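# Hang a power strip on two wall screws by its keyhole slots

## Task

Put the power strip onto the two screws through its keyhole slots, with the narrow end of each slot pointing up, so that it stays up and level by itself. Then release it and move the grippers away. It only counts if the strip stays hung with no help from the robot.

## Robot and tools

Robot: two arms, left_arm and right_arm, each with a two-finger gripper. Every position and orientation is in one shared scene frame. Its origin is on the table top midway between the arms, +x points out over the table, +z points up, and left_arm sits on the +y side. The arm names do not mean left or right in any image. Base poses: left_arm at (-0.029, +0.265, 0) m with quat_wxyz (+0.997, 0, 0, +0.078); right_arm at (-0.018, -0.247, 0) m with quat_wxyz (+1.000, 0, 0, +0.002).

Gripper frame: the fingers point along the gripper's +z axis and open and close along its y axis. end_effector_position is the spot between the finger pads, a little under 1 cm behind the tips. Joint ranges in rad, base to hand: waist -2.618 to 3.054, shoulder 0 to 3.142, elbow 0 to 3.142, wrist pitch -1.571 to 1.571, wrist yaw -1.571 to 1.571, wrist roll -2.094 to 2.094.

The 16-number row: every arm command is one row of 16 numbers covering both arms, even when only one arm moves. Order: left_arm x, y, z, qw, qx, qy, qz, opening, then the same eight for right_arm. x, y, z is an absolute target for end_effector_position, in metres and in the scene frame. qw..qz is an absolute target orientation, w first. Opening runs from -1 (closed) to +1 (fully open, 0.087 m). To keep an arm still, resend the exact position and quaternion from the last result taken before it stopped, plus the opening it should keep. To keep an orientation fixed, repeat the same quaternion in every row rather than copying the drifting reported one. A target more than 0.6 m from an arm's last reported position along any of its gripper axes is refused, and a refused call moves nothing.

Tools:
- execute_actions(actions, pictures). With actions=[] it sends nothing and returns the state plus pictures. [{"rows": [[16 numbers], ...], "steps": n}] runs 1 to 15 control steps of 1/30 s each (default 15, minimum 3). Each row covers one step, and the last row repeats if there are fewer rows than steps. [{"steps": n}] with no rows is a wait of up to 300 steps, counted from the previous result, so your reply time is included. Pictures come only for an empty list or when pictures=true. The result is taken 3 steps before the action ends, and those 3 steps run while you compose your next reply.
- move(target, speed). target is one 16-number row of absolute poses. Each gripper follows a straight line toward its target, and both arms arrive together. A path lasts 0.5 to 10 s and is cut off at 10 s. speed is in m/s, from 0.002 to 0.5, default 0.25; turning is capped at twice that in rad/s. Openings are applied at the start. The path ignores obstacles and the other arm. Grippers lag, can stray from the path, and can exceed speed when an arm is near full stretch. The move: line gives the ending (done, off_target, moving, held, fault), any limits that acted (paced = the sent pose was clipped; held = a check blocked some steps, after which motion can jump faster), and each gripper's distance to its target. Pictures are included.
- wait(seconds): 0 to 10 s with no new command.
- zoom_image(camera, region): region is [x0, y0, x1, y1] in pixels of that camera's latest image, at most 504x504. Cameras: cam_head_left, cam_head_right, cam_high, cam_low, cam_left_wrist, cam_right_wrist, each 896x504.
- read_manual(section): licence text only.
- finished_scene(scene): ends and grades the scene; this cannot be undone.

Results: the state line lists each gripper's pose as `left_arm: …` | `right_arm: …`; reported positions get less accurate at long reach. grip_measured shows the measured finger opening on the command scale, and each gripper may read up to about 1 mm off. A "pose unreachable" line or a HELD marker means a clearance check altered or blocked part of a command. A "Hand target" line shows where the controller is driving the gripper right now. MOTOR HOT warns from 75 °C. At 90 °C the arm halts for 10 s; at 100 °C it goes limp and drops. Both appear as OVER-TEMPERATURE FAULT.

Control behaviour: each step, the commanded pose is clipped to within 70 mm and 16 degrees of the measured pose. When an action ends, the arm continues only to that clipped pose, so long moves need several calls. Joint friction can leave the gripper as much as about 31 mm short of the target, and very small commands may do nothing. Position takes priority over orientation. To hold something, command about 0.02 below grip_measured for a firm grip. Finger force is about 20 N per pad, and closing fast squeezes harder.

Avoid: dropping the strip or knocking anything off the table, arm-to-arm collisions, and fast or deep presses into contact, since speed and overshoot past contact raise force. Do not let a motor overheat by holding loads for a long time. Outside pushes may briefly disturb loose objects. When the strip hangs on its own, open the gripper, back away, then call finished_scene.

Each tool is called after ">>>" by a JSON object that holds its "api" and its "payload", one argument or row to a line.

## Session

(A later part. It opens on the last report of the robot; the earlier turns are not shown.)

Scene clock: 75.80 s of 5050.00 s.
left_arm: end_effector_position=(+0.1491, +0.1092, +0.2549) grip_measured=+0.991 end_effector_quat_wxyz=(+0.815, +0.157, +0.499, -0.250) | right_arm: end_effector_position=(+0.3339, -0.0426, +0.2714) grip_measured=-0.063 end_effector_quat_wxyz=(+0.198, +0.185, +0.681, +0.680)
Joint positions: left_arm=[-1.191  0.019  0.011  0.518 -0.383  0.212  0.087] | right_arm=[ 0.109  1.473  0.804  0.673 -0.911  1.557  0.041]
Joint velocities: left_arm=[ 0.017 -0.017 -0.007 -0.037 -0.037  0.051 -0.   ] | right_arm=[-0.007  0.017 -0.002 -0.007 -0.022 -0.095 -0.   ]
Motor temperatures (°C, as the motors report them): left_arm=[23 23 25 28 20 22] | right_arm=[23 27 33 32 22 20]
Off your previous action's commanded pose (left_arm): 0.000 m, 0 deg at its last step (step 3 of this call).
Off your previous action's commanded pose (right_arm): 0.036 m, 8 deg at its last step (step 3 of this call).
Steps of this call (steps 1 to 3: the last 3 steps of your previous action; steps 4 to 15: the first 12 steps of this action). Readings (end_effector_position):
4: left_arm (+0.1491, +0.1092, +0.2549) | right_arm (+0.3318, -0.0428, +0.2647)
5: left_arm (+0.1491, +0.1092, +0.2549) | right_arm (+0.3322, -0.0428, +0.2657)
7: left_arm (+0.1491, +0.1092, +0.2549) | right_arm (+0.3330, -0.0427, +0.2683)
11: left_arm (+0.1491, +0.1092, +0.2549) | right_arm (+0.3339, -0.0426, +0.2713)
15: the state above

>>> {"api": "execute_actions", "payload": {
  "actions": [
    {"rows":[[0.1491,0.1091,0.255,0.815,0.157,0.499,-0.25,1,0.335,-0.036,0.318,0.237,0.144,0.657,0.704,-0.2]],"steps":15}
  ]
}}

>>> {"api": "execute_actions", "payload": {
  "actions": [
    {"rows":[[0.1491,0.1091,0.255,0.815,0.157,0.499,-0.25,1,0.343,-0.027,0.318,0.237,0.144,0.657,0.704,-0.2]],"steps":15}
  ]
}}

Scene clock: 76.30 s of 5050.00 s.
left_arm: end_effector_position=(+0.1491, +0.1092, +0.2549) grip_measured=+0.991 end_effector_quat_wxyz=(+0.815, +0.157, +0.499, -0.250) | right_arm: end_effector_position=(+0.3334, -0.0397, +0.2704) grip_measured=-0.063 end_effector_quat_wxyz=(+0.195, +0.187, +0.682, +0.679)
Joint positions: left_arm=[-1.191  0.019  0.011  0.518 -0.383  0.212  0.087] | right_arm=[ 0.118  1.473  0.804  0.666 -0.902  1.557  0.041]
Joint velocities: left_arm=[ 0.017 -0.002  0.002  0.037  0.051  0.022  0.   ] | right_arm=[-0.007 -0.012  0.002 -0.022  0.051 -0.037  0.   ]
Motor temperatures (°C, as the motors report them): left_arm=[23 23 25 28 20 22] | right_arm=[23 27 33 32 22 20]
Off your previous action's commanded pose (left_arm): 0.000 m, 0 deg at its last step (step 3 of this call).
Off your previous action's commanded pose (right_arm): 0.045 m, 8 deg at its last step (step 3 of this call).
Steps of this call (steps 1 to 3: the last 3 steps of your previous action; steps 4 to 15: the first 12 steps of this action). Readings (end_effector_position):
4: left_arm (+0.1491, +0.1092, +0.2549) | right_arm (+0.3340, -0.0424, +0.2713)
5: left_arm (+0.1491, +0.1092, +0.2549) | right_arm (+0.3340, -0.0418, +0.2713)
7: left_arm (+0.1491, +0.1092, +0.2549) | right_arm (+0.3336, -0.0406, +0.2710)
11: left_arm (+0.1491, +0.1092, +0.2549) | right_arm (+0.3331, -0.0396, +0.2705)
15: the state above

Scene clock: 76.80 s of 5050.00 s.
left_arm: end_effector_position=(+0.1491, +0.1092, +0.2549) grip_measured=+0.991 end_effector_quat_wxyz=(+0.815, +0.157, +0.499, -0.250) | right_arm: end_effector_position=(+0.3337, -0.0383, +0.2709) grip_measured=-0.063 end_effector_quat_wxyz=(+0.190, +0.187, +0.686, +0.677)
Joint positions: left_arm=[-1.191  0.019  0.011  0.518 -0.383  0.212  0.087] | right_arm=[ 0.121  1.474  0.818  0.638 -0.907  1.549  0.041]
Joint velocities: left_arm=[ 0.007  0.007 -0.012 -0.095  0.037 -0.051  0.001] | right_arm=[-0.007 -0.012 -0.002 -0.007 -0.022 -0.007 -0.001]
Motor temperatures (°C, as the motors report them): left_arm=[23 23 25 28 20 22] | right_arm=[23 27 33 32 22 20]
Off your previous action's commanded pose (left_arm): 0.000 m, 0 deg at its last step (step 3 of this call).
Off your previous action's commanded pose (right_arm): 0.048 m, 8 deg at its last step (step 3 of this call).
Steps of this call (steps 1 to 3: the last 3 steps of your previous action; steps 4 to 15: the first 12 steps of this action). Readings (end_effector_position):
4: left_arm (+0.1491, +0.1092, +0.2549) | right_arm (+0.3337, -0.0389, +0.2711)
5: left_arm (+0.1491, +0.1092, +0.2549) | right_arm (+0.3337, -0.0386, +0.2712)
7: left_arm (+0.1491, +0.1092, +0.2549) | right_arm (+0.3337, -0.0384, +0.2710)
11: left_arm (+0.1491, +0.1092, +0.2549) | right_arm (+0.3337, -0.0383, +0.2710)
15: the state above

Too low. Release pressure.

>>> {"api": "execute_actions", "payload": {
  "actions": [
    {"rows":[[0.1491,0.1091,0.255,0.815,0.157,0.499,-0.25,1,0.336,-0.044,0.316,0.237,0.144,0.657,0.704,-0.2]],"steps":15}
  ]
}}

Scene clock: 77.30 s of 5050.00 s.
left_arm: end_effector_position=(+0.1491, +0.1092, +0.2549) grip_measured=+0.991 end_effector_quat_wxyz=(+0.815, +0.157, +0.499, -0.250) | right_arm: end_effector_position=(+0.3346, -0.0413, +0.2710) grip_measured=-0.063 end_effector_quat_wxyz=(+0.191, +0.189, +0.685, +0.677)
Joint positions: left_arm=[-1.191  0.019  0.011  0.518 -0.383  0.212  0.087] | right_arm=[ 0.111  1.474  0.818  0.638 -0.913  1.551  0.041]
Joint velocities: left_arm=[-0.012  0.007 -0.002 -0.007 -0.022 -0.066 -0.   ] | right_arm=[ 0.012 -0.007 -0.002 -0.081  0.022 -0.022 -0.   ]
Motor temperatures (°C, as the motors report them): left_arm=[23 23 25 28 20 22] | right_arm=[23 27 33 32 22 20]
Off your previous action's commanded pose (left_arm): 0.000 m, 0 deg at its last step (step 3 of this call).
Off your previous action's commanded pose (right_arm): 0.049 m, 9 deg at its last step (step 3 of this call).
Steps of this call (steps 1 to 3: the last 3 steps of your previous action; steps 4 to 15: the first 12 steps of this action). Readings (end_effector_position):
4: left_arm (+0.1491, +0.1092, +0.2549) | right_arm (+0.3340, -0.0396, +0.2709)
5: left_arm (+0.1491, +0.1092, +0.2549) | right_arm (+0.3342, -0.0401, +0.2709)
7: left_arm (+0.1491, +0.1092, +0.2549) | right_arm (+0.3342, -0.0407, +0.2710)
11: left_arm (+0.1491, +0.1092, +0.2549) | right_arm (+0.3346, -0.0413, +0.2710)
15: the state above

>>> {"api": "execute_actions", "payload": {
  "actions": [
    {"rows":[[0.1491,0.1091,0.255,0.815,0.157,0.499,-0.25,1,0.322,-0.056,0.316,0.237,0.144,0.657,0.704,-0.2]],"steps":15}
  ]
}}

>>> {"api": "execute_actions", "payload": {
  "actions": [
    {"rows":[[0.1491,0.1091,0.255,0.815,0.157,0.499,-0.25,1,0.336,-0.040,0.315,0.237,0.144,0.657,0.704,-0.2]],"steps":15}
  ]
}}

Scene clock: 78.93 s of 5050.00 s.
left_arm: end_effector_position=(+0.1491, +0.1092, +0.2549) grip_measured=+0.991 end_effector_quat_wxyz=(+0.815, +0.157, +0.499, -0.250) | right_arm: end_effector_position=(+0.3288, -0.0532, +0.2834) grip_measured=-0.063 end_effector_quat_wxyz=(+0.203, +0.181, +0.679, +0.682)
Joint positions: left_arm=[-1.191  0.019  0.011  0.518 -0.383  0.212  0.087] | right_arm=[ 0.075  1.43   0.81   0.641 -0.943  1.558  0.041]
Joint velocities: left_arm=[ 0.002 -0.002  0.002 -0.022 -0.037  0.022  0.   ] | right_arm=[-0.012 -0.022  0.002  0.11  -0.081 -0.007 -0.001]
Motor temperatures (°C, as the motors report them): left_arm=[23 23 25 28 20 22] | right_arm=[23 27 33 32 22 20]
Off your previous action's commanded pose (left_arm): 0.000 m, 0 deg at its last step (step 3 of this call).
Off your previous action's commanded pose (right_arm): 0.045 m, 9 deg at its last step (step 3 of this call).
Steps of this call (steps 1 to 3: the last 3 steps of your previous action; steps 4 to 37: nothing new was sent; steps 38 to 49: the first 12 steps of this action). Readings (end_effector_position):
38: left_arm (+0.1491, +0.1092, +0.2549) | right_arm (+0.3341, -0.0423, +0.2720)
39: left_arm (+0.1491, +0.1092, +0.2549) | right_arm (+0.3329, -0.0446, +0.2731)
41: left_arm (+0.1491, +0.1092, +0.2549) | right_arm (+0.3315, -0.0498, +0.2775)
45: left_arm (+0.1491, +0.1092, +0.2549) | right_arm (+0.3299, -0.0536, +0.2834)
49: the state above

Scene clock: 79.43 s of 5050.00 s.
left_arm: end_effector_position=(+0.1491, +0.1092, +0.2549) grip_measured=+0.991 end_effector_quat_wxyz=(+0.815, +0.157, +0.499, -0.250) | right_arm: end_effector_position=(+0.3312, -0.0431, +0.2755) grip_measured=-0.063 end_effector_quat_wxyz=(+0.194, +0.186, +0.682, +0.680)
Joint positions: left_arm=[-1.191  0.019  0.011  0.518 -0.383  0.212  0.087] | right_arm=[ 0.107  1.457  0.81   0.647 -0.917  1.559  0.041]
Joint velocities: left_arm=[-0.007  0.012 -0.012 -0.022  0.051 -0.037 -0.001] | right_arm=[ 0.017 -0.017 -0.007  0.037  0.007 -0.022 -0.001]
Motor temperatures (°C, as the motors report them): left_arm=[23 23 25 28 20 22] | right_arm=[23 27 33 32 22 20]
Off your previous action's commanded pose (left_arm): 0.000 m, 0 deg at its last step (step 3 of this call).
Off your previous action's commanded pose (right_arm): 0.033 m, 7 deg at its last step (step 3 of this call).
Steps of this call (steps 1 to 3: the last 3 steps of your previous action; steps 4 to 15: the first 12 steps of this action). Readings (end_effector_position):
4: left_arm (+0.1491, +0.1092, +0.2549) | right_arm (+0.3287, -0.0522, +0.2831)
5: left_arm (+0.1491, +0.1092, +0.2549) | right_arm (+0.3292, -0.0501, +0.2824)
7: left_arm (+0.1491, +0.1092, +0.2549) | right_arm (+0.3293, -0.0456, +0.2792)
11: left_arm (+0.1491, +0.1092, +0.2549) | right_arm (+0.3302, -0.0428, +0.2755)
15: the state above

>>> {"api": "execute_actions", "payload": {
  "actions": [
    {"rows":[[0.1491,0.1091,0.255,0.815,0.157,0.499,-0.25,1,0.3375,-0.0365,0.3125,0.237,0.144,0.657,0.704,-0.2]],"steps":15}
  ]
}}

Scene clock: 79.93 s of 5050.00 s.
left_arm: end_effector_position=(+0.1491, +0.1092, +0.2549) grip_measured=+0.991 end_effector_quat_wxyz=(+0.815, +0.157, +0.499, -0.250) | right_arm: end_effector_position=(+0.3316, -0.0408, +0.2755) grip_measured=-0.063 end_effector_quat_wxyz=(+0.195, +0.187, +0.682, +0.680)
Joint positions: left_arm=[-1.191  0.019  0.011  0.518 -0.383  0.212  0.087] | right_arm=[ 0.115  1.457  0.81   0.647 -0.905  1.559  0.041]
Joint velocities: left_arm=[-0.012 -0.002 -0.007  0.022  0.051 -0.037  0.001] | right_arm=[ 0.007  0.017 -0.007  0.007 -0.007 -0.007 -0.   ]
Motor temperatures (°C, as the motors report them): left_arm=[23 23 25 28 20 22] | right_arm=[23 27 33 32 22 20]
Off your previous action's commanded pose (left_arm): 0.000 m, 0 deg at its last step (step 3 of this call).
Off your previous action's commanded pose (right_arm): 0.040 m, 8 deg at its last step (step 3 of this call).
Steps of this call (steps 1 to 3: the last 3 steps of your previous action; steps 4 to 15: the first 12 steps of this action). Readings (end_effector_position):
4: left_arm (+0.1491, +0.1092, +0.2549) | right_arm (+0.3316, -0.0430, +0.2755)
5: left_arm (+0.1491, +0.1092, +0.2549) | right_arm (+0.3317, -0.0425, +0.2755)
7: left_arm (+0.1491, +0.1092, +0.2549) | right_arm (+0.3314, -0.0414, +0.2755)
11: left_arm (+0.1491, +0.1092, +0.2549) | right_arm (+0.3313, -0.0407, +0.2755)
15: the state above

>>> {"api": "execute_actions", "payload": {
  "actions": [
    {"rows":[[0.1491,0.1091,0.255,0.815,0.157,0.499,-0.25,1,0.3375,-0.0365,0.310,0.237,0.144,0.657,0.704,-0.2]],"steps":15}
  ]
}}

Scene clock: 80.43 s of 5050.00 s.
left_arm: end_effector_position=(+0.1491, +0.1092, +0.2549) grip_measured=+0.991 end_effector_quat_wxyz=(+0.815, +0.157, +0.499, -0.250) | right_arm: end_effector_position=(+0.3341, -0.0407, +0.2713) grip_measured=-0.063 end_effector_quat_wxyz=(+0.193, +0.191, +0.683, +0.678)
Joint positions: left_arm=[-1.191  0.019  0.011  0.518 -0.383  0.212  0.087] | right_arm=[ 0.115  1.47   0.81   0.651 -0.903  1.559  0.041]
Joint velocities: left_arm=[-0.002 -0.002  0.007  0.022  0.022 -0.007  0.   ] | right_arm=[ 0.002 -0.012  0.007 -0.037  0.022  0.037  0.   ]
Motor temperatures (°C, as the motors report them): left_arm=[23 23 25 28 20 22] | right_arm=[23 27 34 32 22 20]
Off your previous action's commanded pose (left_arm): 0.000 m, 0 deg at its last step (step 3 of this call).
Off your previous action's commanded pose (right_arm): 0.038 m, 8 deg at its last step (step 3 of this call).
Steps of this call (steps 1 to 3: the last 3 steps of your previous action; steps 4 to 15: the first 12 steps of this action). Readings (end_effector_position):
4: left_arm (+0.1491, +0.1092, +0.2549) | right_arm (+0.3319, -0.0408, +0.2751)
5: left_arm (+0.1491, +0.1092, +0.2549) | right_arm (+0.3322, -0.0408, +0.2747)
7: left_arm (+0.1491, +0.1092, +0.2549) | right_arm (+0.3331, -0.0408, +0.2730)
11: left_arm (+0.1491, +0.1092, +0.2549) | right_arm (+0.3341, -0.0407, +0.2713)
15: the state above

>>> {"api": "execute_actions", "payload": {
  "actions": [
    {"rows":[[0.1491,0.1091,0.255,0.815,0.157,0.499,-0.25,1,0.3375,-0.0365,0.312,0.242,0.139,0.654,0.707,-0.2]],"steps":15}
  ]
}}

Scene clock: 80.93 s of 5050.00 s.
left_arm: end_effector_position=(+0.1491, +0.1092, +0.2549) grip_measured=+0.991 end_effector_quat_wxyz=(+0.815, +0.157, +0.499, -0.250) | right_arm: end_effector_position=(+0.3342, -0.0407, +0.2739) grip_measured=-0.063 end_effector_quat_wxyz=(+0.199, +0.186, +0.681, +0.680)
Joint positions: left_arm=[-1.191  0.019  0.011  0.518 -0.383  0.212  0.087] | right_arm=[ 0.115  1.47   0.81   0.668 -0.902  1.559  0.041]
Joint velocities: left_arm=[-0.017 -0.007 -0.002  0.095 -0.066 -0.037  0.001] | right_arm=[-0.002 -0.027 -0.002  0.051  0.007 -0.007  0.001]
Motor temperatures (°C, as the motors report them): left_arm=[23 23 25 28 20 22] | right_arm=[23 27 34 32 22 20]
Off your previous action's commanded pose (left_arm): 0.000 m, 0 deg at its last step (step 3 of this call).
Off your previous action's commanded pose (right_arm): 0.039 m, 9 deg at its last step (step 3 of this call).
Steps of this call (steps 1 to 3: the last 3 steps of your previous action; steps 4 to 15: the first 12 steps of this action). Readings (end_effector_position):
4: left_arm (+0.1491, +0.1092, +0.2549) | right_arm (+0.3341, -0.0407, +0.2715)
5: left_arm (+0.1491, +0.1092, +0.2549) | right_arm (+0.3342, -0.0407, +0.2717)
7: left_arm (+0.1491, +0.1092, +0.2549) | right_arm (+0.3342, -0.0407, +0.2725)
11: left_arm (+0.1491, +0.1092, +0.2549) | right_arm (+0.3342, -0.0407, +0.2734)
15: the state above

>>> {"api": "execute_actions", "payload": {
  "actions": [
    {"rows":[[0.1491,0.1091,0.255,0.815,0.157,0.499,-0.25,1,0.3375,-0.032,0.312,0.242,0.139,0.654,0.707,-0.2]],"steps":15}
  ]
}}

>>> {"api": "execute_actions", "payload": {
  "actions": [
    {"rows":[[0.1491,0.1091,0.255,0.815,0.157,0.499,-0.25,1,0.343,-0.025,0.313,0.242,0.139,0.654,0.707,-0.2]],"steps":15}
  ]
}}

Scene clock: 81.43 s of 5050.00 s.
left_arm: end_effector_position=(+0.1491, +0.1092, +0.2549) grip_measured=+0.991 end_effector_quat_wxyz=(+0.815, +0.157, +0.499, -0.250) | right_arm: end_effector_position=(+0.3341, -0.0396, +0.2742) grip_measured=-0.063 end_effector_quat_wxyz=(+0.199, +0.185, +0.680, +0.681)
Joint positions: left_arm=[-1.191  0.019  0.011  0.518 -0.383  0.212  0.087] | right_arm=[ 0.119  1.47   0.81   0.67  -0.898  1.559  0.041]
Joint velocities: left_arm=[-0.007  0.002 -0.012 -0.037 -0.051  0.051 -0.001] | right_arm=[-0.002 -0.002 -0.017 -0.066 -0.007 -0.037  0.   ]
Motor temperatures (°C, as the motors report them): left_arm=[23 23 25 28 20 22] | right_arm=[23 27 34 32 22 20]
Off your previous action's commanded pose (left_arm): 0.000 m, 0 deg at its last step (step 3 of this call).
Off your previous action's commanded pose (right_arm): 0.038 m, 8 deg at its last step (step 3 of this call).
Steps of this call (steps 1 to 3: the last 3 steps of your previous action; steps 4 to 15: the first 12 steps of this action). Readings (end_effector_position):
4: left_arm (+0.1491, +0.1092, +0.2549) | right_arm (+0.3342, -0.0403, +0.2741)
5: left_arm (+0.1491, +0.1092, +0.2549) | right_arm (+0.3341, -0.0396, +0.2742)
7: left_arm (+0.1491, +0.1092, +0.2549) | right_arm (+0.3341, -0.0396, +0.2742)
11: left_arm (+0.1491, +0.1092, +0.2549) | right_arm (+0.3341, -0.0396, +0.2742)
15: the state above

Scene clock: 81.93 s of 5050.00 s.
left_arm: end_effector_position=(+0.1491, +0.1092, +0.2549) grip_measured=+0.991 end_effector_quat_wxyz=(+0.815, +0.157, +0.499, -0.250) | right_arm: end_effector_position=(+0.3340, -0.0390, +0.2739) grip_measured=-0.063 end_effector_quat_wxyz=(+0.198, +0.184, +0.680, +0.681)
Joint positions: left_arm=[-1.191  0.019  0.011  0.518 -0.383  0.212  0.087] | right_arm=[ 0.12   1.474  0.81   0.676 -0.9    1.561  0.041]
Joint velocities: left_arm=[ 0.017 -0.002 -0.007 -0.022  0.022 -0.037 -0.001] | right_arm=[-0.007  0.002 -0.007 -0.11  -0.007  0.037 -0.001]
Motor temperatures (°C, as the motors report them): left_arm=[23 23 25 28 20 22] | right_arm=[23 27 34 32 22 20]
Off your previous action's commanded pose (left_arm): 0.000 m, 0 deg at its last step (step 3 of this call).
Off your previous action's commanded pose (right_arm): 0.039 m, 8 deg at its last step (step 3 of this call).
Steps of this call (steps 1 to 3: the last 3 steps of your previous action; steps 4 to 15: the first 12 steps of this action). Readings (end_effector_position):
4: left_arm (+0.1491, +0.1092, +0.2549) | right_arm (+0.3341, -0.0392, +0.2738)
5: left_arm (+0.1491, +0.1092, +0.2549) | right_arm (+0.3340, -0.0391, +0.2739)
7: left_arm (+0.1491, +0.1092, +0.2549) | right_arm (+0.3340, -0.0391, +0.2739)
11: left_arm (+0.1491, +0.1092, +0.2549) | right_arm (+0.3340, -0.0390, +0.2739)
15: the state above

>>> {"api": "execute_actions", "payload": {
  "actions": [
    {"rows":[[0.1491,0.1091,0.255,0.815,0.157,0.499,-0.25,1,0.319,-0.054,0.316,0.237,0.144,0.657,0.704,-0.2]],"steps":15}
  ]
}}

>>> {"api": "execute_actions", "payload": {
  "actions": [
    {"rows":[[0.1491,0.1091,0.255,0.815,0.157,0.499,-0.25,1,0.334,-0.037,0.310,0.237,0.144,0.657,0.704,-0.2]],"steps":15}
  ]
}}

Scene clock: 82.43 s of 5050.00 s.
left_arm: end_effector_position=(+0.1491, +0.1092, +0.2549) grip_measured=+0.991 end_effector_quat_wxyz=(+0.815, +0.157, +0.499, -0.250) | right_arm: end_effector_position=(+0.3256, -0.0510, +0.2869) grip_measured=-0.063 end_effector_quat_wxyz=(+0.209, +0.174, +0.676, +0.685)
Joint positions: left_arm=[-1.191  0.019  0.011  0.518 -0.383  0.212  0.087] | right_arm=[ 0.083  1.42   0.801  0.661 -0.937  1.561  0.041]
Joint velocities: left_arm=[ 0.022  0.002 -0.007 -0.022 -0.037  0.037  0.   ] | right_arm=[ 0.002 -0.017 -0.002 -0.022 -0.066 -0.007  0.   ]
Motor temperatures (°C, as the motors report them): left_arm=[23 23 25 28 20 22] | right_arm=[23 27 34 32 22 20]
Off your previous action's commanded pose (left_arm): 0.000 m, 0 deg at its last step (step 3 of this call).
Off your previous action's commanded pose (right_arm): 0.043 m, 8 deg at its last step (step 3 of this call).
Steps of this call (steps 1 to 3: the last 3 steps of your previous action; steps 4 to 15: the first 12 steps of this action). Readings (end_effector_position):
4: left_arm (+0.1491, +0.1092, +0.2549) | right_arm (+0.3336, -0.0409, +0.2752)
5: left_arm (+0.1491, +0.1092, +0.2549) | right_arm (+0.3322, -0.0433, +0.2761)
7: left_arm (+0.1491, +0.1092, +0.2549) | right_arm (+0.3298, -0.0481, +0.2807)
11: left_arm (+0.1491, +0.1092, +0.2549) | right_arm (+0.3269, -0.0514, +0.2868)
15: the state above

Scene clock: 82.93 s of 5050.00 s.
left_arm: end_effector_position=(+0.1491, +0.1092, +0.2549) grip_measured=+0.991 end_effector_quat_wxyz=(+0.815, +0.157, +0.499, -0.250) | right_arm: end_effector_position=(+0.3306, -0.0395, +0.2737) grip_measured=-0.063 end_effector_quat_wxyz=(+0.196, +0.183, +0.681, +0.682)
Joint positions: left_arm=[-1.191  0.019  0.011  0.518 -0.383  0.212  0.087] | right_arm=[ 0.119  1.463  0.801  0.671 -0.907  1.561  0.041]
Joint velocities: left_arm=[ 0.002 -0.007 -0.007  0.037 -0.081 -0.022  0.   ] | right_arm=[-0.012 -0.007  0.012 -0.066 -0.007 -0.022  0.   ]
Motor temperatures (°C, as the motors report them): left_arm=[23 23 25 28 20 22] | right_arm=[23 27 34 32 22 20]
Off your previous action's commanded pose (left_arm): 0.000 m, 0 deg at its last step (step 3 of this call).
Off your previous action's commanded pose (right_arm): 0.030 m, 6 deg at its last step (step 3 of this call).
Steps of this call (steps 1 to 3: the last 3 steps of your previous action; steps 4 to 15: the first 12 steps of this action). Readings (end_effector_position):
4: left_arm (+0.1491, +0.1092, +0.2549) | right_arm (+0.3258, -0.0497, +0.2860)
5: left_arm (+0.1491, +0.1092, +0.2549) | right_arm (+0.3266, -0.0473, +0.2847)
7: left_arm (+0.1491, +0.1092, +0.2549) | right_arm (+0.3275, -0.0421, +0.2793)
11: left_arm (+0.1491, +0.1092, +0.2549) | right_arm (+0.3296, -0.0392, +0.2737)
15: the state above

>>> {"api": "execute_actions", "payload": {
  "actions": [
    {"rows":[[0.1491,0.1091,0.255,0.815,0.157,0.499,-0.25,1,0.342,-0.026,0.315,0.237,0.144,0.657,0.704,-0.2]],"steps":15}
  ]
}}

Scene clock: 83.43 s of 5050.00 s.
left_arm: end_effector_position=(+0.1491, +0.1092, +0.2549) grip_measured=+0.991 end_effector_quat_wxyz=(+0.815, +0.157, +0.499, -0.250) | right_arm: end_effector_position=(+0.3323, -0.0366, +0.2743) grip_measured=-0.063 end_effector_quat_wxyz=(+0.193, +0.182, +0.682, +0.681)
Joint positions: left_arm=[-1.191  0.019  0.011  0.518 -0.383  0.212  0.087] | right_arm=[ 0.126  1.472  0.815  0.66  -0.905  1.558  0.041]
Joint velocities: left_arm=[-0.002 -0.007  0.007 -0.037  0.066  0.051  0.   ] | right_arm=[-0.002 -0.007 -0.017 -0.007  0.007 -0.051 -0.001]
Motor temperatures (°C, as the motors report them): left_arm=[23 23 25 28 20 22] | right_arm=[23 27 34 32 22 20]
Off your previous action's commanded pose (left_arm): 0.000 m, 0 deg at its last step (step 3 of this call).
Off your previous action's commanded pose (right_arm): 0.036 m, 7 deg at its last step (step 3 of this call).
Steps of this call (steps 1 to 3: the last 3 steps of your previous action; steps 4 to 15: the first 12 steps of this action). Readings (end_effector_position):
4: left_arm (+0.1491, +0.1092, +0.2549) | right_arm (+0.3315, -0.0386, +0.2740)
5: left_arm (+0.1491, +0.1092, +0.2549) | right_arm (+0.3324, -0.0369, +0.2745)
7: left_arm (+0.1491, +0.1092, +0.2549) | right_arm (+0.3323, -0.0367, +0.2744)
11: left_arm (+0.1491, +0.1092, +0.2549) | right_arm (+0.3323, -0.0366, +0.2744)
15: the state above

>>> {"api": "execute_actions", "payload": {
  "actions": [
    {"rows":[[0.1491,0.1091,0.255,0.815,0.157,0.499,-0.25,1,0.315,-0.054,0.314,0.237,0.144,0.657,0.704,-0.2]],"steps":15}
  ]
}}

>>> {"api": "execute_actions", "payload": {
  "actions": [
    {"rows":[[0.1491,0.1091,0.255,0.815,0.157,0.499,-0.25,1,0.332,-0.037,0.308,0.237,0.144,0.657,0.704,-0.2]],"steps":15}
  ]
}}

Scene clock: 83.93 s of 5050.00 s.
left_arm: end_effector_position=(+0.1491, +0.1092, +0.2549) grip_measured=+0.991 end_effector_quat_wxyz=(+0.815, +0.157, +0.499, -0.250) | right_arm: end_effector_position=(+0.3217, -0.0510, +0.2843) grip_measured=-0.063 end_effector_quat_wxyz=(+0.207, +0.176, +0.678, +0.684)
Joint positions: left_arm=[-1.191  0.019  0.011  0.518 -0.383  0.212  0.087] | right_arm=[ 0.084  1.406  0.784  0.656 -0.936  1.558  0.041]
Joint velocities: left_arm=[ 0.002 -0.017 -0.012 -0.022 -0.051 -0.051 -0.   ] | right_arm=[ 0.007 -0.012 -0.007 -0.022  0.037 -0.037 -0.   ]
Motor temperatures (°C, as the motors report them): left_arm=[23 23 25 28 20 22] | right_arm=[23 27 34 32 22 20]
Off your previous action's commanded pose (left_arm): 0.000 m, 0 deg at its last step (step 3 of this call).
Off your previous action's commanded pose (right_arm): 0.043 m, 8 deg at its last step (step 3 of this call).
Steps of this call (steps 1 to 3: the last 3 steps of your previous action; steps 4 to 15: the first 12 steps of this action). Readings (end_effector_position):
4: left_arm (+0.1491, +0.1092, +0.2549) | right_arm (+0.3315, -0.0387, +0.2749)
5: left_arm (+0.1491, +0.1092, +0.2549) | right_arm (+0.3292, -0.0417, +0.2751)
7: left_arm (+0.1491, +0.1092, +0.2549) | right_arm (+0.3256, -0.0475, +0.2783)
11: left_arm (+0.1491, +0.1092, +0.2549) | right_arm (+0.3228, -0.0513, +0.2842)
15: the state above

Scene clock: 84.43 s of 5050.00 s.
left_arm: end_effector_position=(+0.1491, +0.1092, +0.2549) grip_measured=+0.991 end_effector_quat_wxyz=(+0.815, +0.157, +0.499, -0.250) | right_arm: end_effector_position=(+0.3285, -0.0397, +0.2701) grip_measured=-0.063 end_effector_quat_wxyz=(+0.194, +0.185, +0.682, +0.680)
Joint positions: left_arm=[-1.191  0.019  0.011  0.518 -0.383  0.212  0.087] | right_arm=[ 0.119  1.458  0.787  0.671 -0.906  1.559  0.041]
Joint velocities: left_arm=[-0.012  0.002  0.002 -0.022  0.007 -0.022 -0.001] | right_arm=[ 0.002 -0.002  0.002 -0.007  0.095  0.066 -0.   ]
Motor temperatures (°C, as the motors report them): left_arm=[23 23 25 28 20 22] | right_arm=[23 27 34 32 22 20]
Off your previous action's commanded pose (left_arm): 0.000 m, 0 deg at its last step (step 3 of this call).
Off your previous action's commanded pose (right_arm): 0.030 m, 6 deg at its last step (step 3 of this call).
Steps of this call (steps 1 to 3: the last 3 steps of your previous action; steps 4 to 15: the first 12 steps of this action). Readings (end_effector_position):
4: left_arm (+0.1491, +0.1092, +0.2549) | right_arm (+0.3219, -0.0497, +0.2834)
5: left_arm (+0.1491, +0.1092, +0.2549) | right_arm (+0.3232, -0.0473, +0.2822)
7: left_arm (+0.1491, +0.1092, +0.2549) | right_arm (+0.3248, -0.0421, +0.2766)
11: left_arm (+0.1491, +0.1092, +0.2549) | right_arm (+0.3275, -0.0394, +0.2701)
15: the state above

>>> {"api": "execute_actions", "payload": {
  "actions": [
    {"rows":[[0.1491,0.1091,0.255,0.815,0.157,0.499,-0.25,1,0.332,-0.037,0.3095,0.241,0.140,0.655,0.706,-0.2]],"steps":15}
  ]
}}

>>> {"api": "execute_actions", "payload": {
  "actions": [
    {"rows":[[0.1491,0.1091,0.255,0.815,0.157,0.499,-0.25,1,0.340,-0.026,0.313,0.241,0.140,0.655,0.706,-0.2]],"steps":15}
  ]
}}

Scene clock: 84.93 s of 5050.00 s.
left_arm: end_effector_position=(+0.1491, +0.1092, +0.2549) grip_measured=+0.991 end_effector_quat_wxyz=(+0.815, +0.157, +0.499, -0.250) | right_arm: end_effector_position=(+0.3290, -0.0399, +0.2702) grip_measured=-0.063 end_effector_quat_wxyz=(+0.195, +0.186, +0.682, +0.680)
Joint positions: left_arm=[-1.191  0.019  0.011  0.518 -0.383  0.212  0.087] | right_arm=[ 0.119  1.458  0.787  0.672 -0.903  1.559  0.041]
Joint velocities: left_arm=[-0.007 -0.022 -0.007  0.007 -0.051 -0.022 -0.001] | right_arm=[-0.002 -0.002  0.012 -0.022  0.007 -0.037  0.   ]
Motor temperatures (°C, as the motors report them): left_arm=[23 23 26 28 20 22] | right_arm=[23 27 34 32 22 20]
Off your previous action's commanded pose (left_arm): 0.000 m, 0 deg at its last step (step 3 of this call).
Off your previous action's commanded pose (right_arm): 0.038 m, 8 deg at its last step (step 3 of this call).
Steps of this call (steps 1 to 3: the last 3 steps of your previous action; steps 4 to 15: the first 12 steps of this action). Readings (end_effector_position):
4: left_arm (+0.1491, +0.1092, +0.2549) | right_arm (+0.3288, -0.0398, +0.2701)
5: left_arm (+0.1491, +0.1092, +0.2549) | right_arm (+0.3289, -0.0399, +0.2701)
7: left_arm (+0.1491, +0.1092, +0.2549) | right_arm (+0.3289, -0.0399, +0.2702)
11: left_arm (+0.1491, +0.1092, +0.2549) | right_arm (+0.3290, -0.0399, +0.2702)
15: the state above

Scene clock: 85.43 s of 5050.00 s.
left_arm: end_effector_position=(+0.1491, +0.1092, +0.2549) grip_measured=+0.991 end_effector_quat_wxyz=(+0.815, +0.157, +0.499, -0.250) | right_arm: end_effector_position=(+0.3351, -0.0305, +0.2722) grip_measured=-0.063 end_effector_quat_wxyz=(+0.197, +0.186, +0.681, +0.680)
Joint positions: left_arm=[-1.191  0.019  0.011  0.518 -0.383  0.212  0.087] | right_arm=[ 0.148  1.483  0.816  0.672 -0.872  1.559  0.041]
Joint velocities: left_arm=[ 0.002  0.002  0.007 -0.007  0.022 -0.022  0.   ] | right_arm=[ 0.002 -0.007  0.002  0.066  0.022 -0.051  0.   ]
Motor temperatures (°C, as the motors report them): left_arm=[23 23 26 28 20 22] | right_arm=[23 27 34 33 22 20]
Off your previous action's commanded pose (left_arm): 0.000 m, 0 deg at its last step (step 3 of this call).
Off your previous action's commanded pose (right_arm): 0.040 m, 9 deg at its last step (step 3 of this call).
Steps of this call (steps 1 to 3: the last 3 steps of your previous action; steps 4 to 15: the first 12 steps of this action). Readings (end_effector_position):
4: left_arm (+0.1491, +0.1092, +0.2549) | right_arm (+0.3295, -0.0388, +0.2706)
5: left_arm (+0.1491, +0.1092, +0.2549) | right_arm (+0.3308, -0.0368, +0.2713)
7: left_arm (+0.1491, +0.1092, +0.2549) | right_arm (+0.3332, -0.0331, +0.2723)
11: left_arm (+0.1491, +0.1092, +0.2549) | right_arm (+0.3348, -0.0306, +0.2721)
15: the state above

In. Lower.

>>> {"api": "execute_actions", "payload": {
  "actions": [
    {"rows":[[0.1491,0.1091,0.255,0.815,0.157,0.499,-0.25,1,0.338,-0.028,0.285,0.235,0.146,0.659,0.702,-0.2]],"steps":15}
  ]
}}

>>> {"api": "execute_actions", "payload": {
  "actions": [
    {"rows":[[0.1491,0.1091,0.255,0.815,0.157,0.499,-0.25,1,0.338,-0.028,0.285,0.235,0.146,0.659,0.702,0.3]],"steps":15}
  ]
}}

>>> {"api": "move", "payload": {
  "target": [0.1491,0.1091,0.255,0.815,0.157,0.499,-0.25,1,0.28,-0.12,0.285,0.225,0.16,0.665,0.695,0.5],
  "speed": 0.1
}}

Scene clock: 85.97 s of 5050.00 s.
left_arm: end_effector_position=(+0.1491, +0.1092, +0.2549) grip_measured=+0.991 end_effector_quat_wxyz=(+0.815, +0.157, +0.499, -0.250) | right_arm: end_effector_position=(+0.3367, -0.0290, +0.2710) grip_measured=-0.063 end_effector_quat_wxyz=(+0.197, +0.176, +0.677, +0.687)
Joint positions: left_arm=[-1.191  0.019  0.011  0.518 -0.383  0.212  0.087] | right_arm=[ 0.148  1.511  0.814  0.731 -0.886  1.572  0.041]
Joint velocities: left_arm=[-0.017 -0.022  0.002  0.037 -0.007 -0.037  0.   ] | right_arm=[ 0.007  0.012 -0.007  0.022 -0.051  0.037 -0.   ]
Motor temperatures (°C, as the motors report them): left_arm=[23 23 26 28 20 22] | right_arm=[23 27 34 33 22 20]
Off your previous action's commanded pose (left_arm): 0.000 m, 0 deg at its last step (step 3 of this call).
Off your previous action's commanded pose (right_arm): 0.041 m, 8 deg at its last step (step 3 of this call).
Steps of this call (steps 1 to 3: the last 3 steps of your previous action; step 4: nothing new was sent; steps 5 to 16: the first 12 steps of this action). Readings (end_effector_position):
5: left_arm (+0.1491, +0.1092, +0.2549) | right_arm (+0.3356, -0.0304, +0.2712)
6: left_arm (+0.1491, +0.1092, +0.2549) | right_arm (+0.3361, -0.0302, +0.2705)
8: left_arm (+0.1491, +0.1092, +0.2549) | right_arm (+0.3364, -0.0295, +0.2704)
12: left_arm (+0.1491, +0.1092, +0.2549) | right_arm (+0.3365, -0.0291, +0.2709)
16: the state above

Scene clock: 86.47 s of 5050.00 s.
left_arm: end_effector_position=(+0.1491, +0.1092, +0.2549) grip_measured=+0.991 end_effector_quat_wxyz=(+0.815, +0.157, +0.499, -0.250) | right_arm: end_effector_position=(+0.3368, -0.0291, +0.2752) grip_measured=+0.300 end_effector_quat_wxyz=(+0.207, +0.166, +0.673, +0.691)
Joint positions: left_arm=[-1.191  0.019  0.011  0.518 -0.383  0.212  0.087] | right_arm=[ 0.148  1.512  0.814  0.76  -0.885  1.571  0.057]
Joint velocities: left_arm=[ 0.002  0.002  0.012  0.022 -0.007  0.007 -0.001] | right_arm=[-0.012 -0.007 -0.007 -0.007 -0.022 -0.081  0.001]
Motor temperatures (°C, as the motors report them): left_arm=[23 23 26 28 20 22] | right_arm=[23 27 34 33 22 20]
Off your previous action's commanded pose (left_arm): 0.000 m, 0 deg at its last step (step 3 of this call).
Off your previous action's commanded pose (right_arm): 0.014 m, 6 deg at its last step (step 3 of this call).
Steps of this call (steps 1 to 3: the last 3 steps of your previous action; steps 4 to 15: the first 12 steps of this action). Readings (end_effector_position):
4: left_arm (+0.1491, +0.1092, +0.2549) | right_arm (+0.3368, -0.0290, +0.2719)
5: left_arm (+0.1491, +0.1092, +0.2549) | right_arm (+0.3368, -0.0290, +0.2731)
7: left_arm (+0.1491, +0.1092, +0.2549) | right_arm (+0.3368, -0.0290, +0.2737)
11: left_arm (+0.1491, +0.1092, +0.2549) | right_arm (+0.3367, -0.0291, +0.2747)
15: the state above

Scene clock: 88.30 s of 5050.00 s.
left_arm: end_effector_position=(+0.1491, +0.1092, +0.2549) grip_measured=+0.991 end_effector_quat_wxyz=(+0.815, +0.157, +0.499, -0.250) | right_arm: end_effector_position=(+0.2866, -0.1191, +0.2840) grip_measured=+0.500 end_effector_quat_wxyz=(+0.220, +0.165, +0.667, +0.693)
Joint positions: left_arm=[-1.191  0.019  0.011  0.518 -0.383  0.212  0.087] | right_arm=[-0.175  1.294  0.638  0.807 -1.188  1.646  0.066]
Joint velocities: left_arm=[ 0.012 -0.002  0.007 -0.007 -0.007 -0.007 -0.   ] | right_arm=[-0.002 -0.002 -0.007  0.007  0.022 -0.007 -0.002]
Motor temperatures (°C, as the motors report them): left_arm=[23 23 26 28 20 22] | right_arm=[23 27 34 32 22 20]
Hand target (left_arm): +0.149, +0.109, +0.255; +0.815, +0.157, +0.499, -0.250
Hand target (right_arm): +0.281, -0.121, +0.285; +0.225, +0.160, +0.665, +0.694
Off your previous action's commanded pose (left_arm): 0.000 m, 0 deg at its last step (step 3 of this call).
Off your previous action's commanded pose (right_arm): 0.010 m, 4 deg at its last step (step 3 of this call).
Off the commanded pose (left_arm): 0.000 m, 0 deg.
Off the commanded pose (right_arm): 0.007 m, 1 deg.
Kept back: nothing.
move: done

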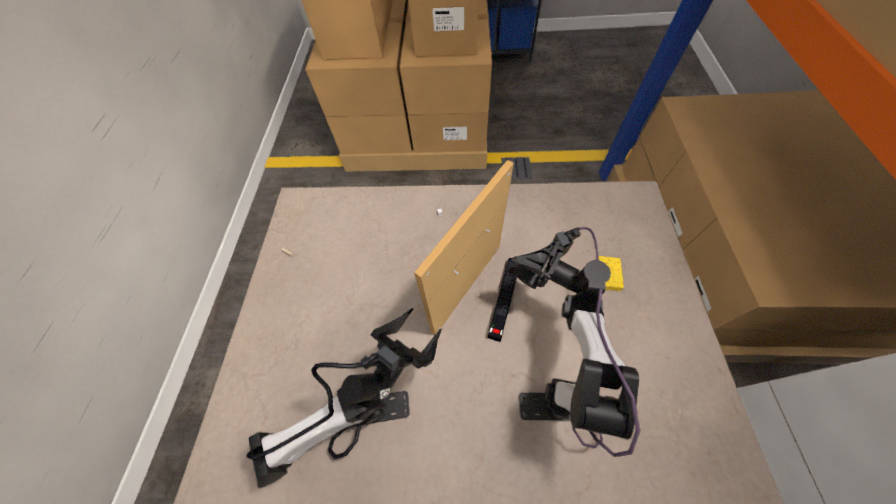

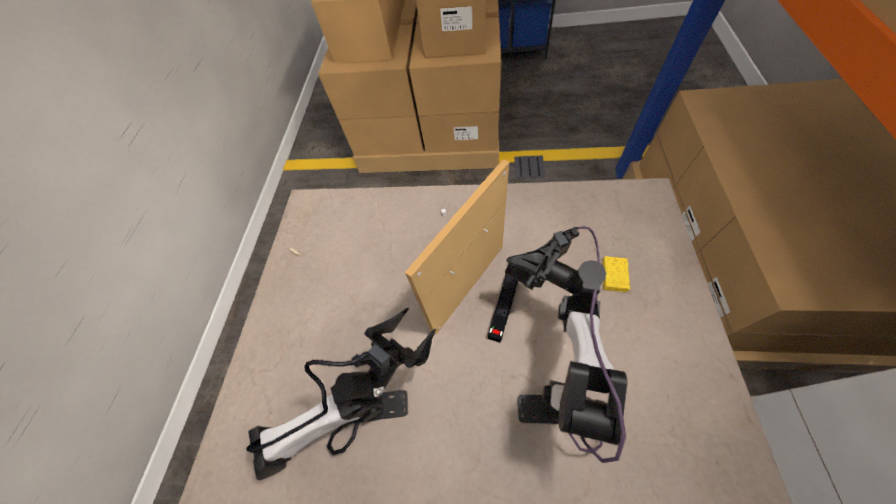

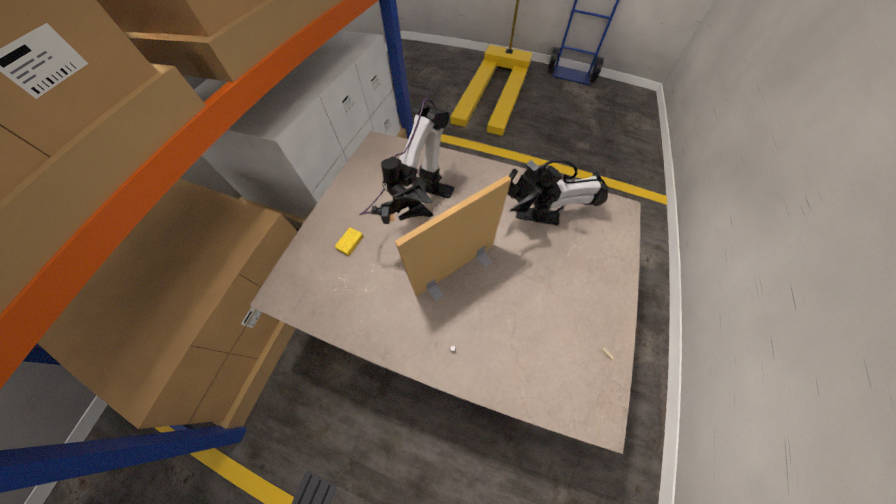

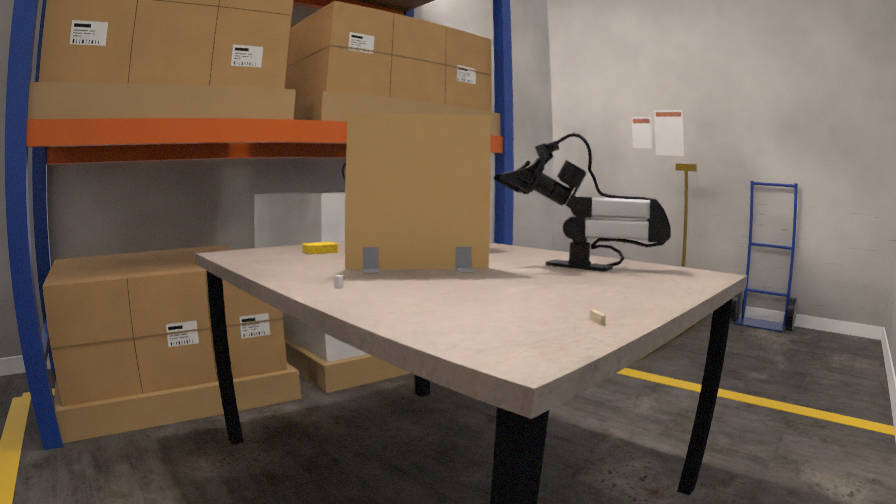

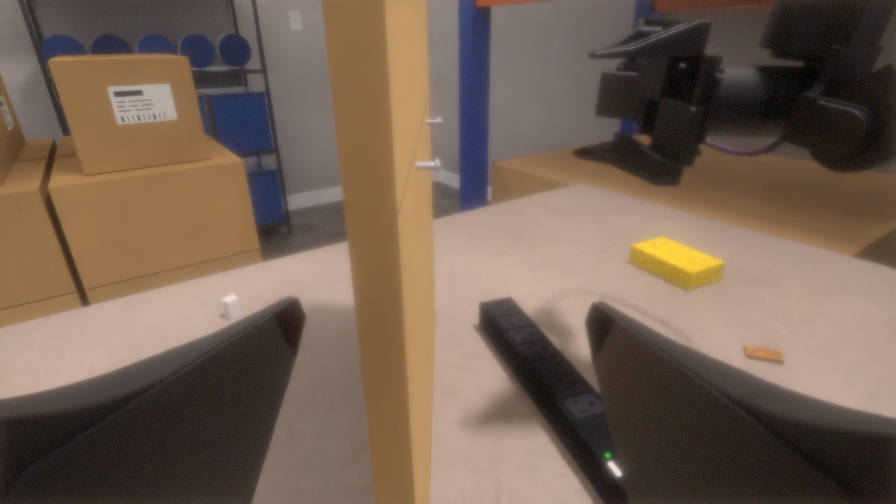

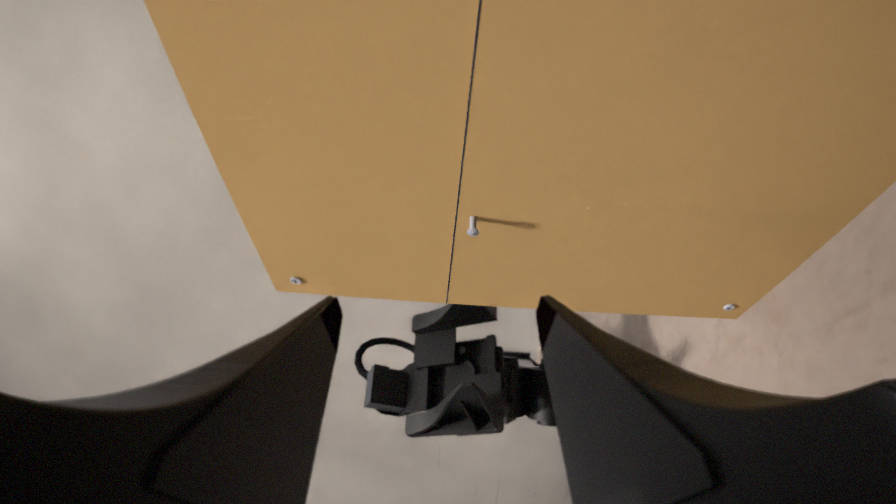

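>>> {"api": "move", "payload": {
  "target": [0.1491,0.1091,0.255,0.815,0.157,0.499,-0.25,1,0.31,-0.11,0.09,0,0.13,0.991,0,1]
}}

Scene clock: 92.37 s of 5050.00 s.
left_arm: end_effector_position=(+0.1491, +0.1092, +0.2549) grip_measured=+0.991 end_effector_quat_wxyz=(+0.815, +0.157, +0.499, -0.250) | right_arm: end_effector_position=(+0.3089, -0.1162, +0.0916) grip_measured=+0.982 end_effector_quat_wxyz=(+0.011, +0.130, +0.991, -0.001)
Joint positions: left_arm=[-1.191  0.019  0.011  0.518 -0.383  0.212  0.087] | right_arm=[ 0.319  1.997  1.71  -1.264  0.011  0.583  0.087]
Joint velocities: left_arm=[-0.002 -0.007 -0.002 -0.037 -0.022 -0.081 -0.001] | right_arm=[ 0.007  0.002 -0.002 -0.051  0.037  0.051 -0.   ]
Motor temperatures (°C, as the motors report them): left_arm=[23 23 26 28 20 22] | right_arm=[23 27 34 31 22 20]
Hand target (left_arm): +0.149, +0.109, +0.255; +0.815, +0.157, +0.499, -0.250
Hand target (right_arm): +0.310, -0.110, +0.087; +0.007, +0.125, +0.992, -0.008
Off the commanded pose (left_arm): 0.000 m, 0 deg.
Off the commanded pose (right_arm): 0.007 m, 1 deg.
Kept back: nothing.
move: done

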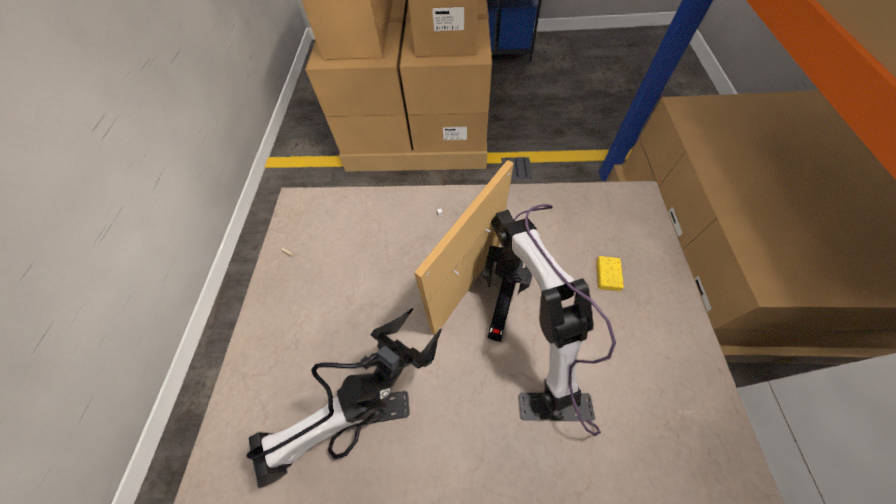

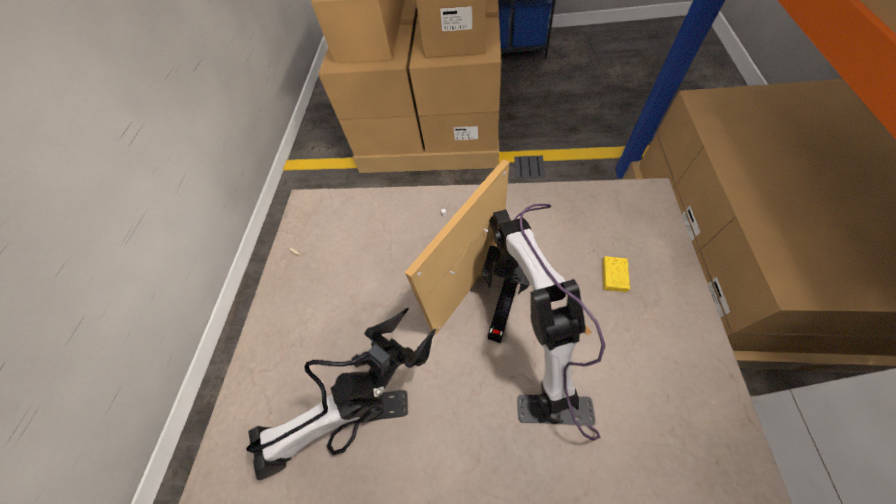

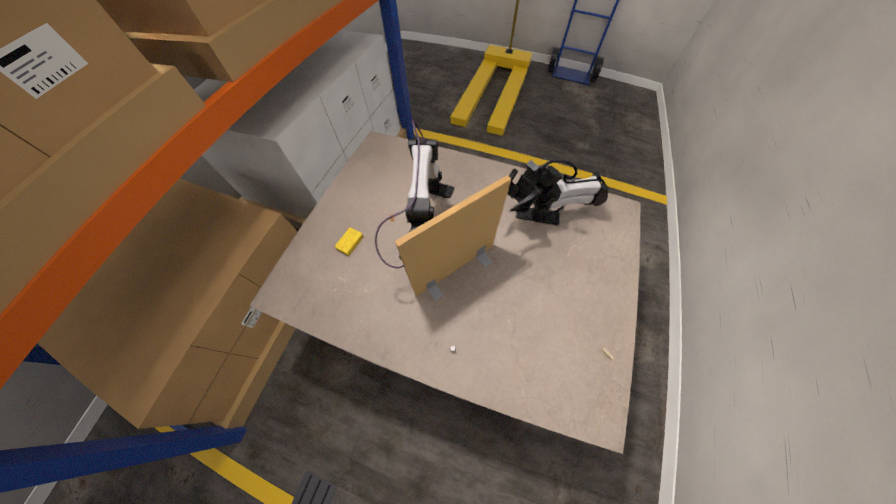

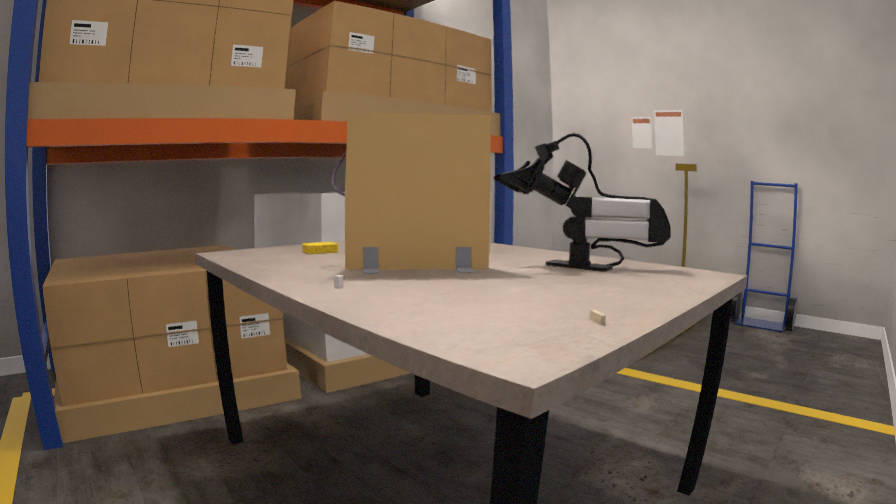

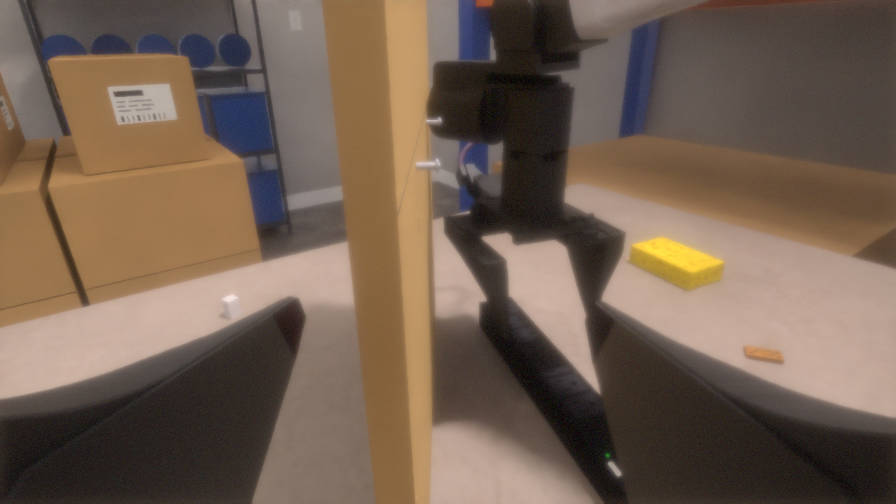

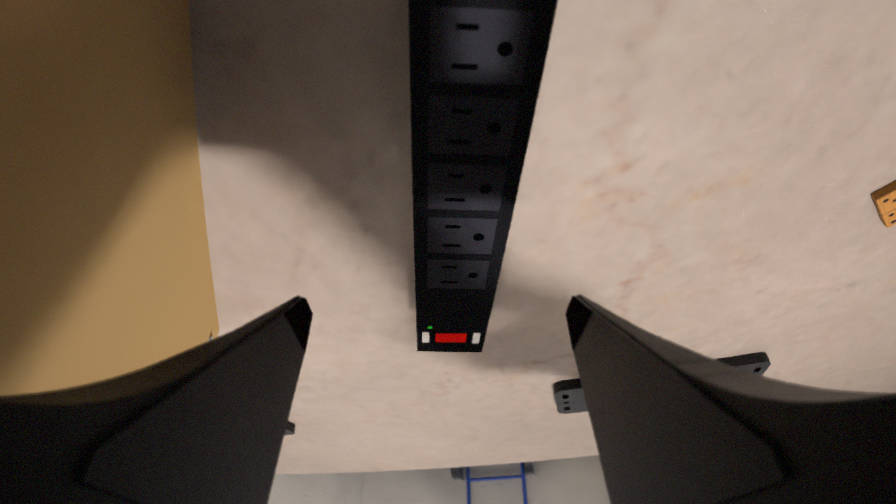

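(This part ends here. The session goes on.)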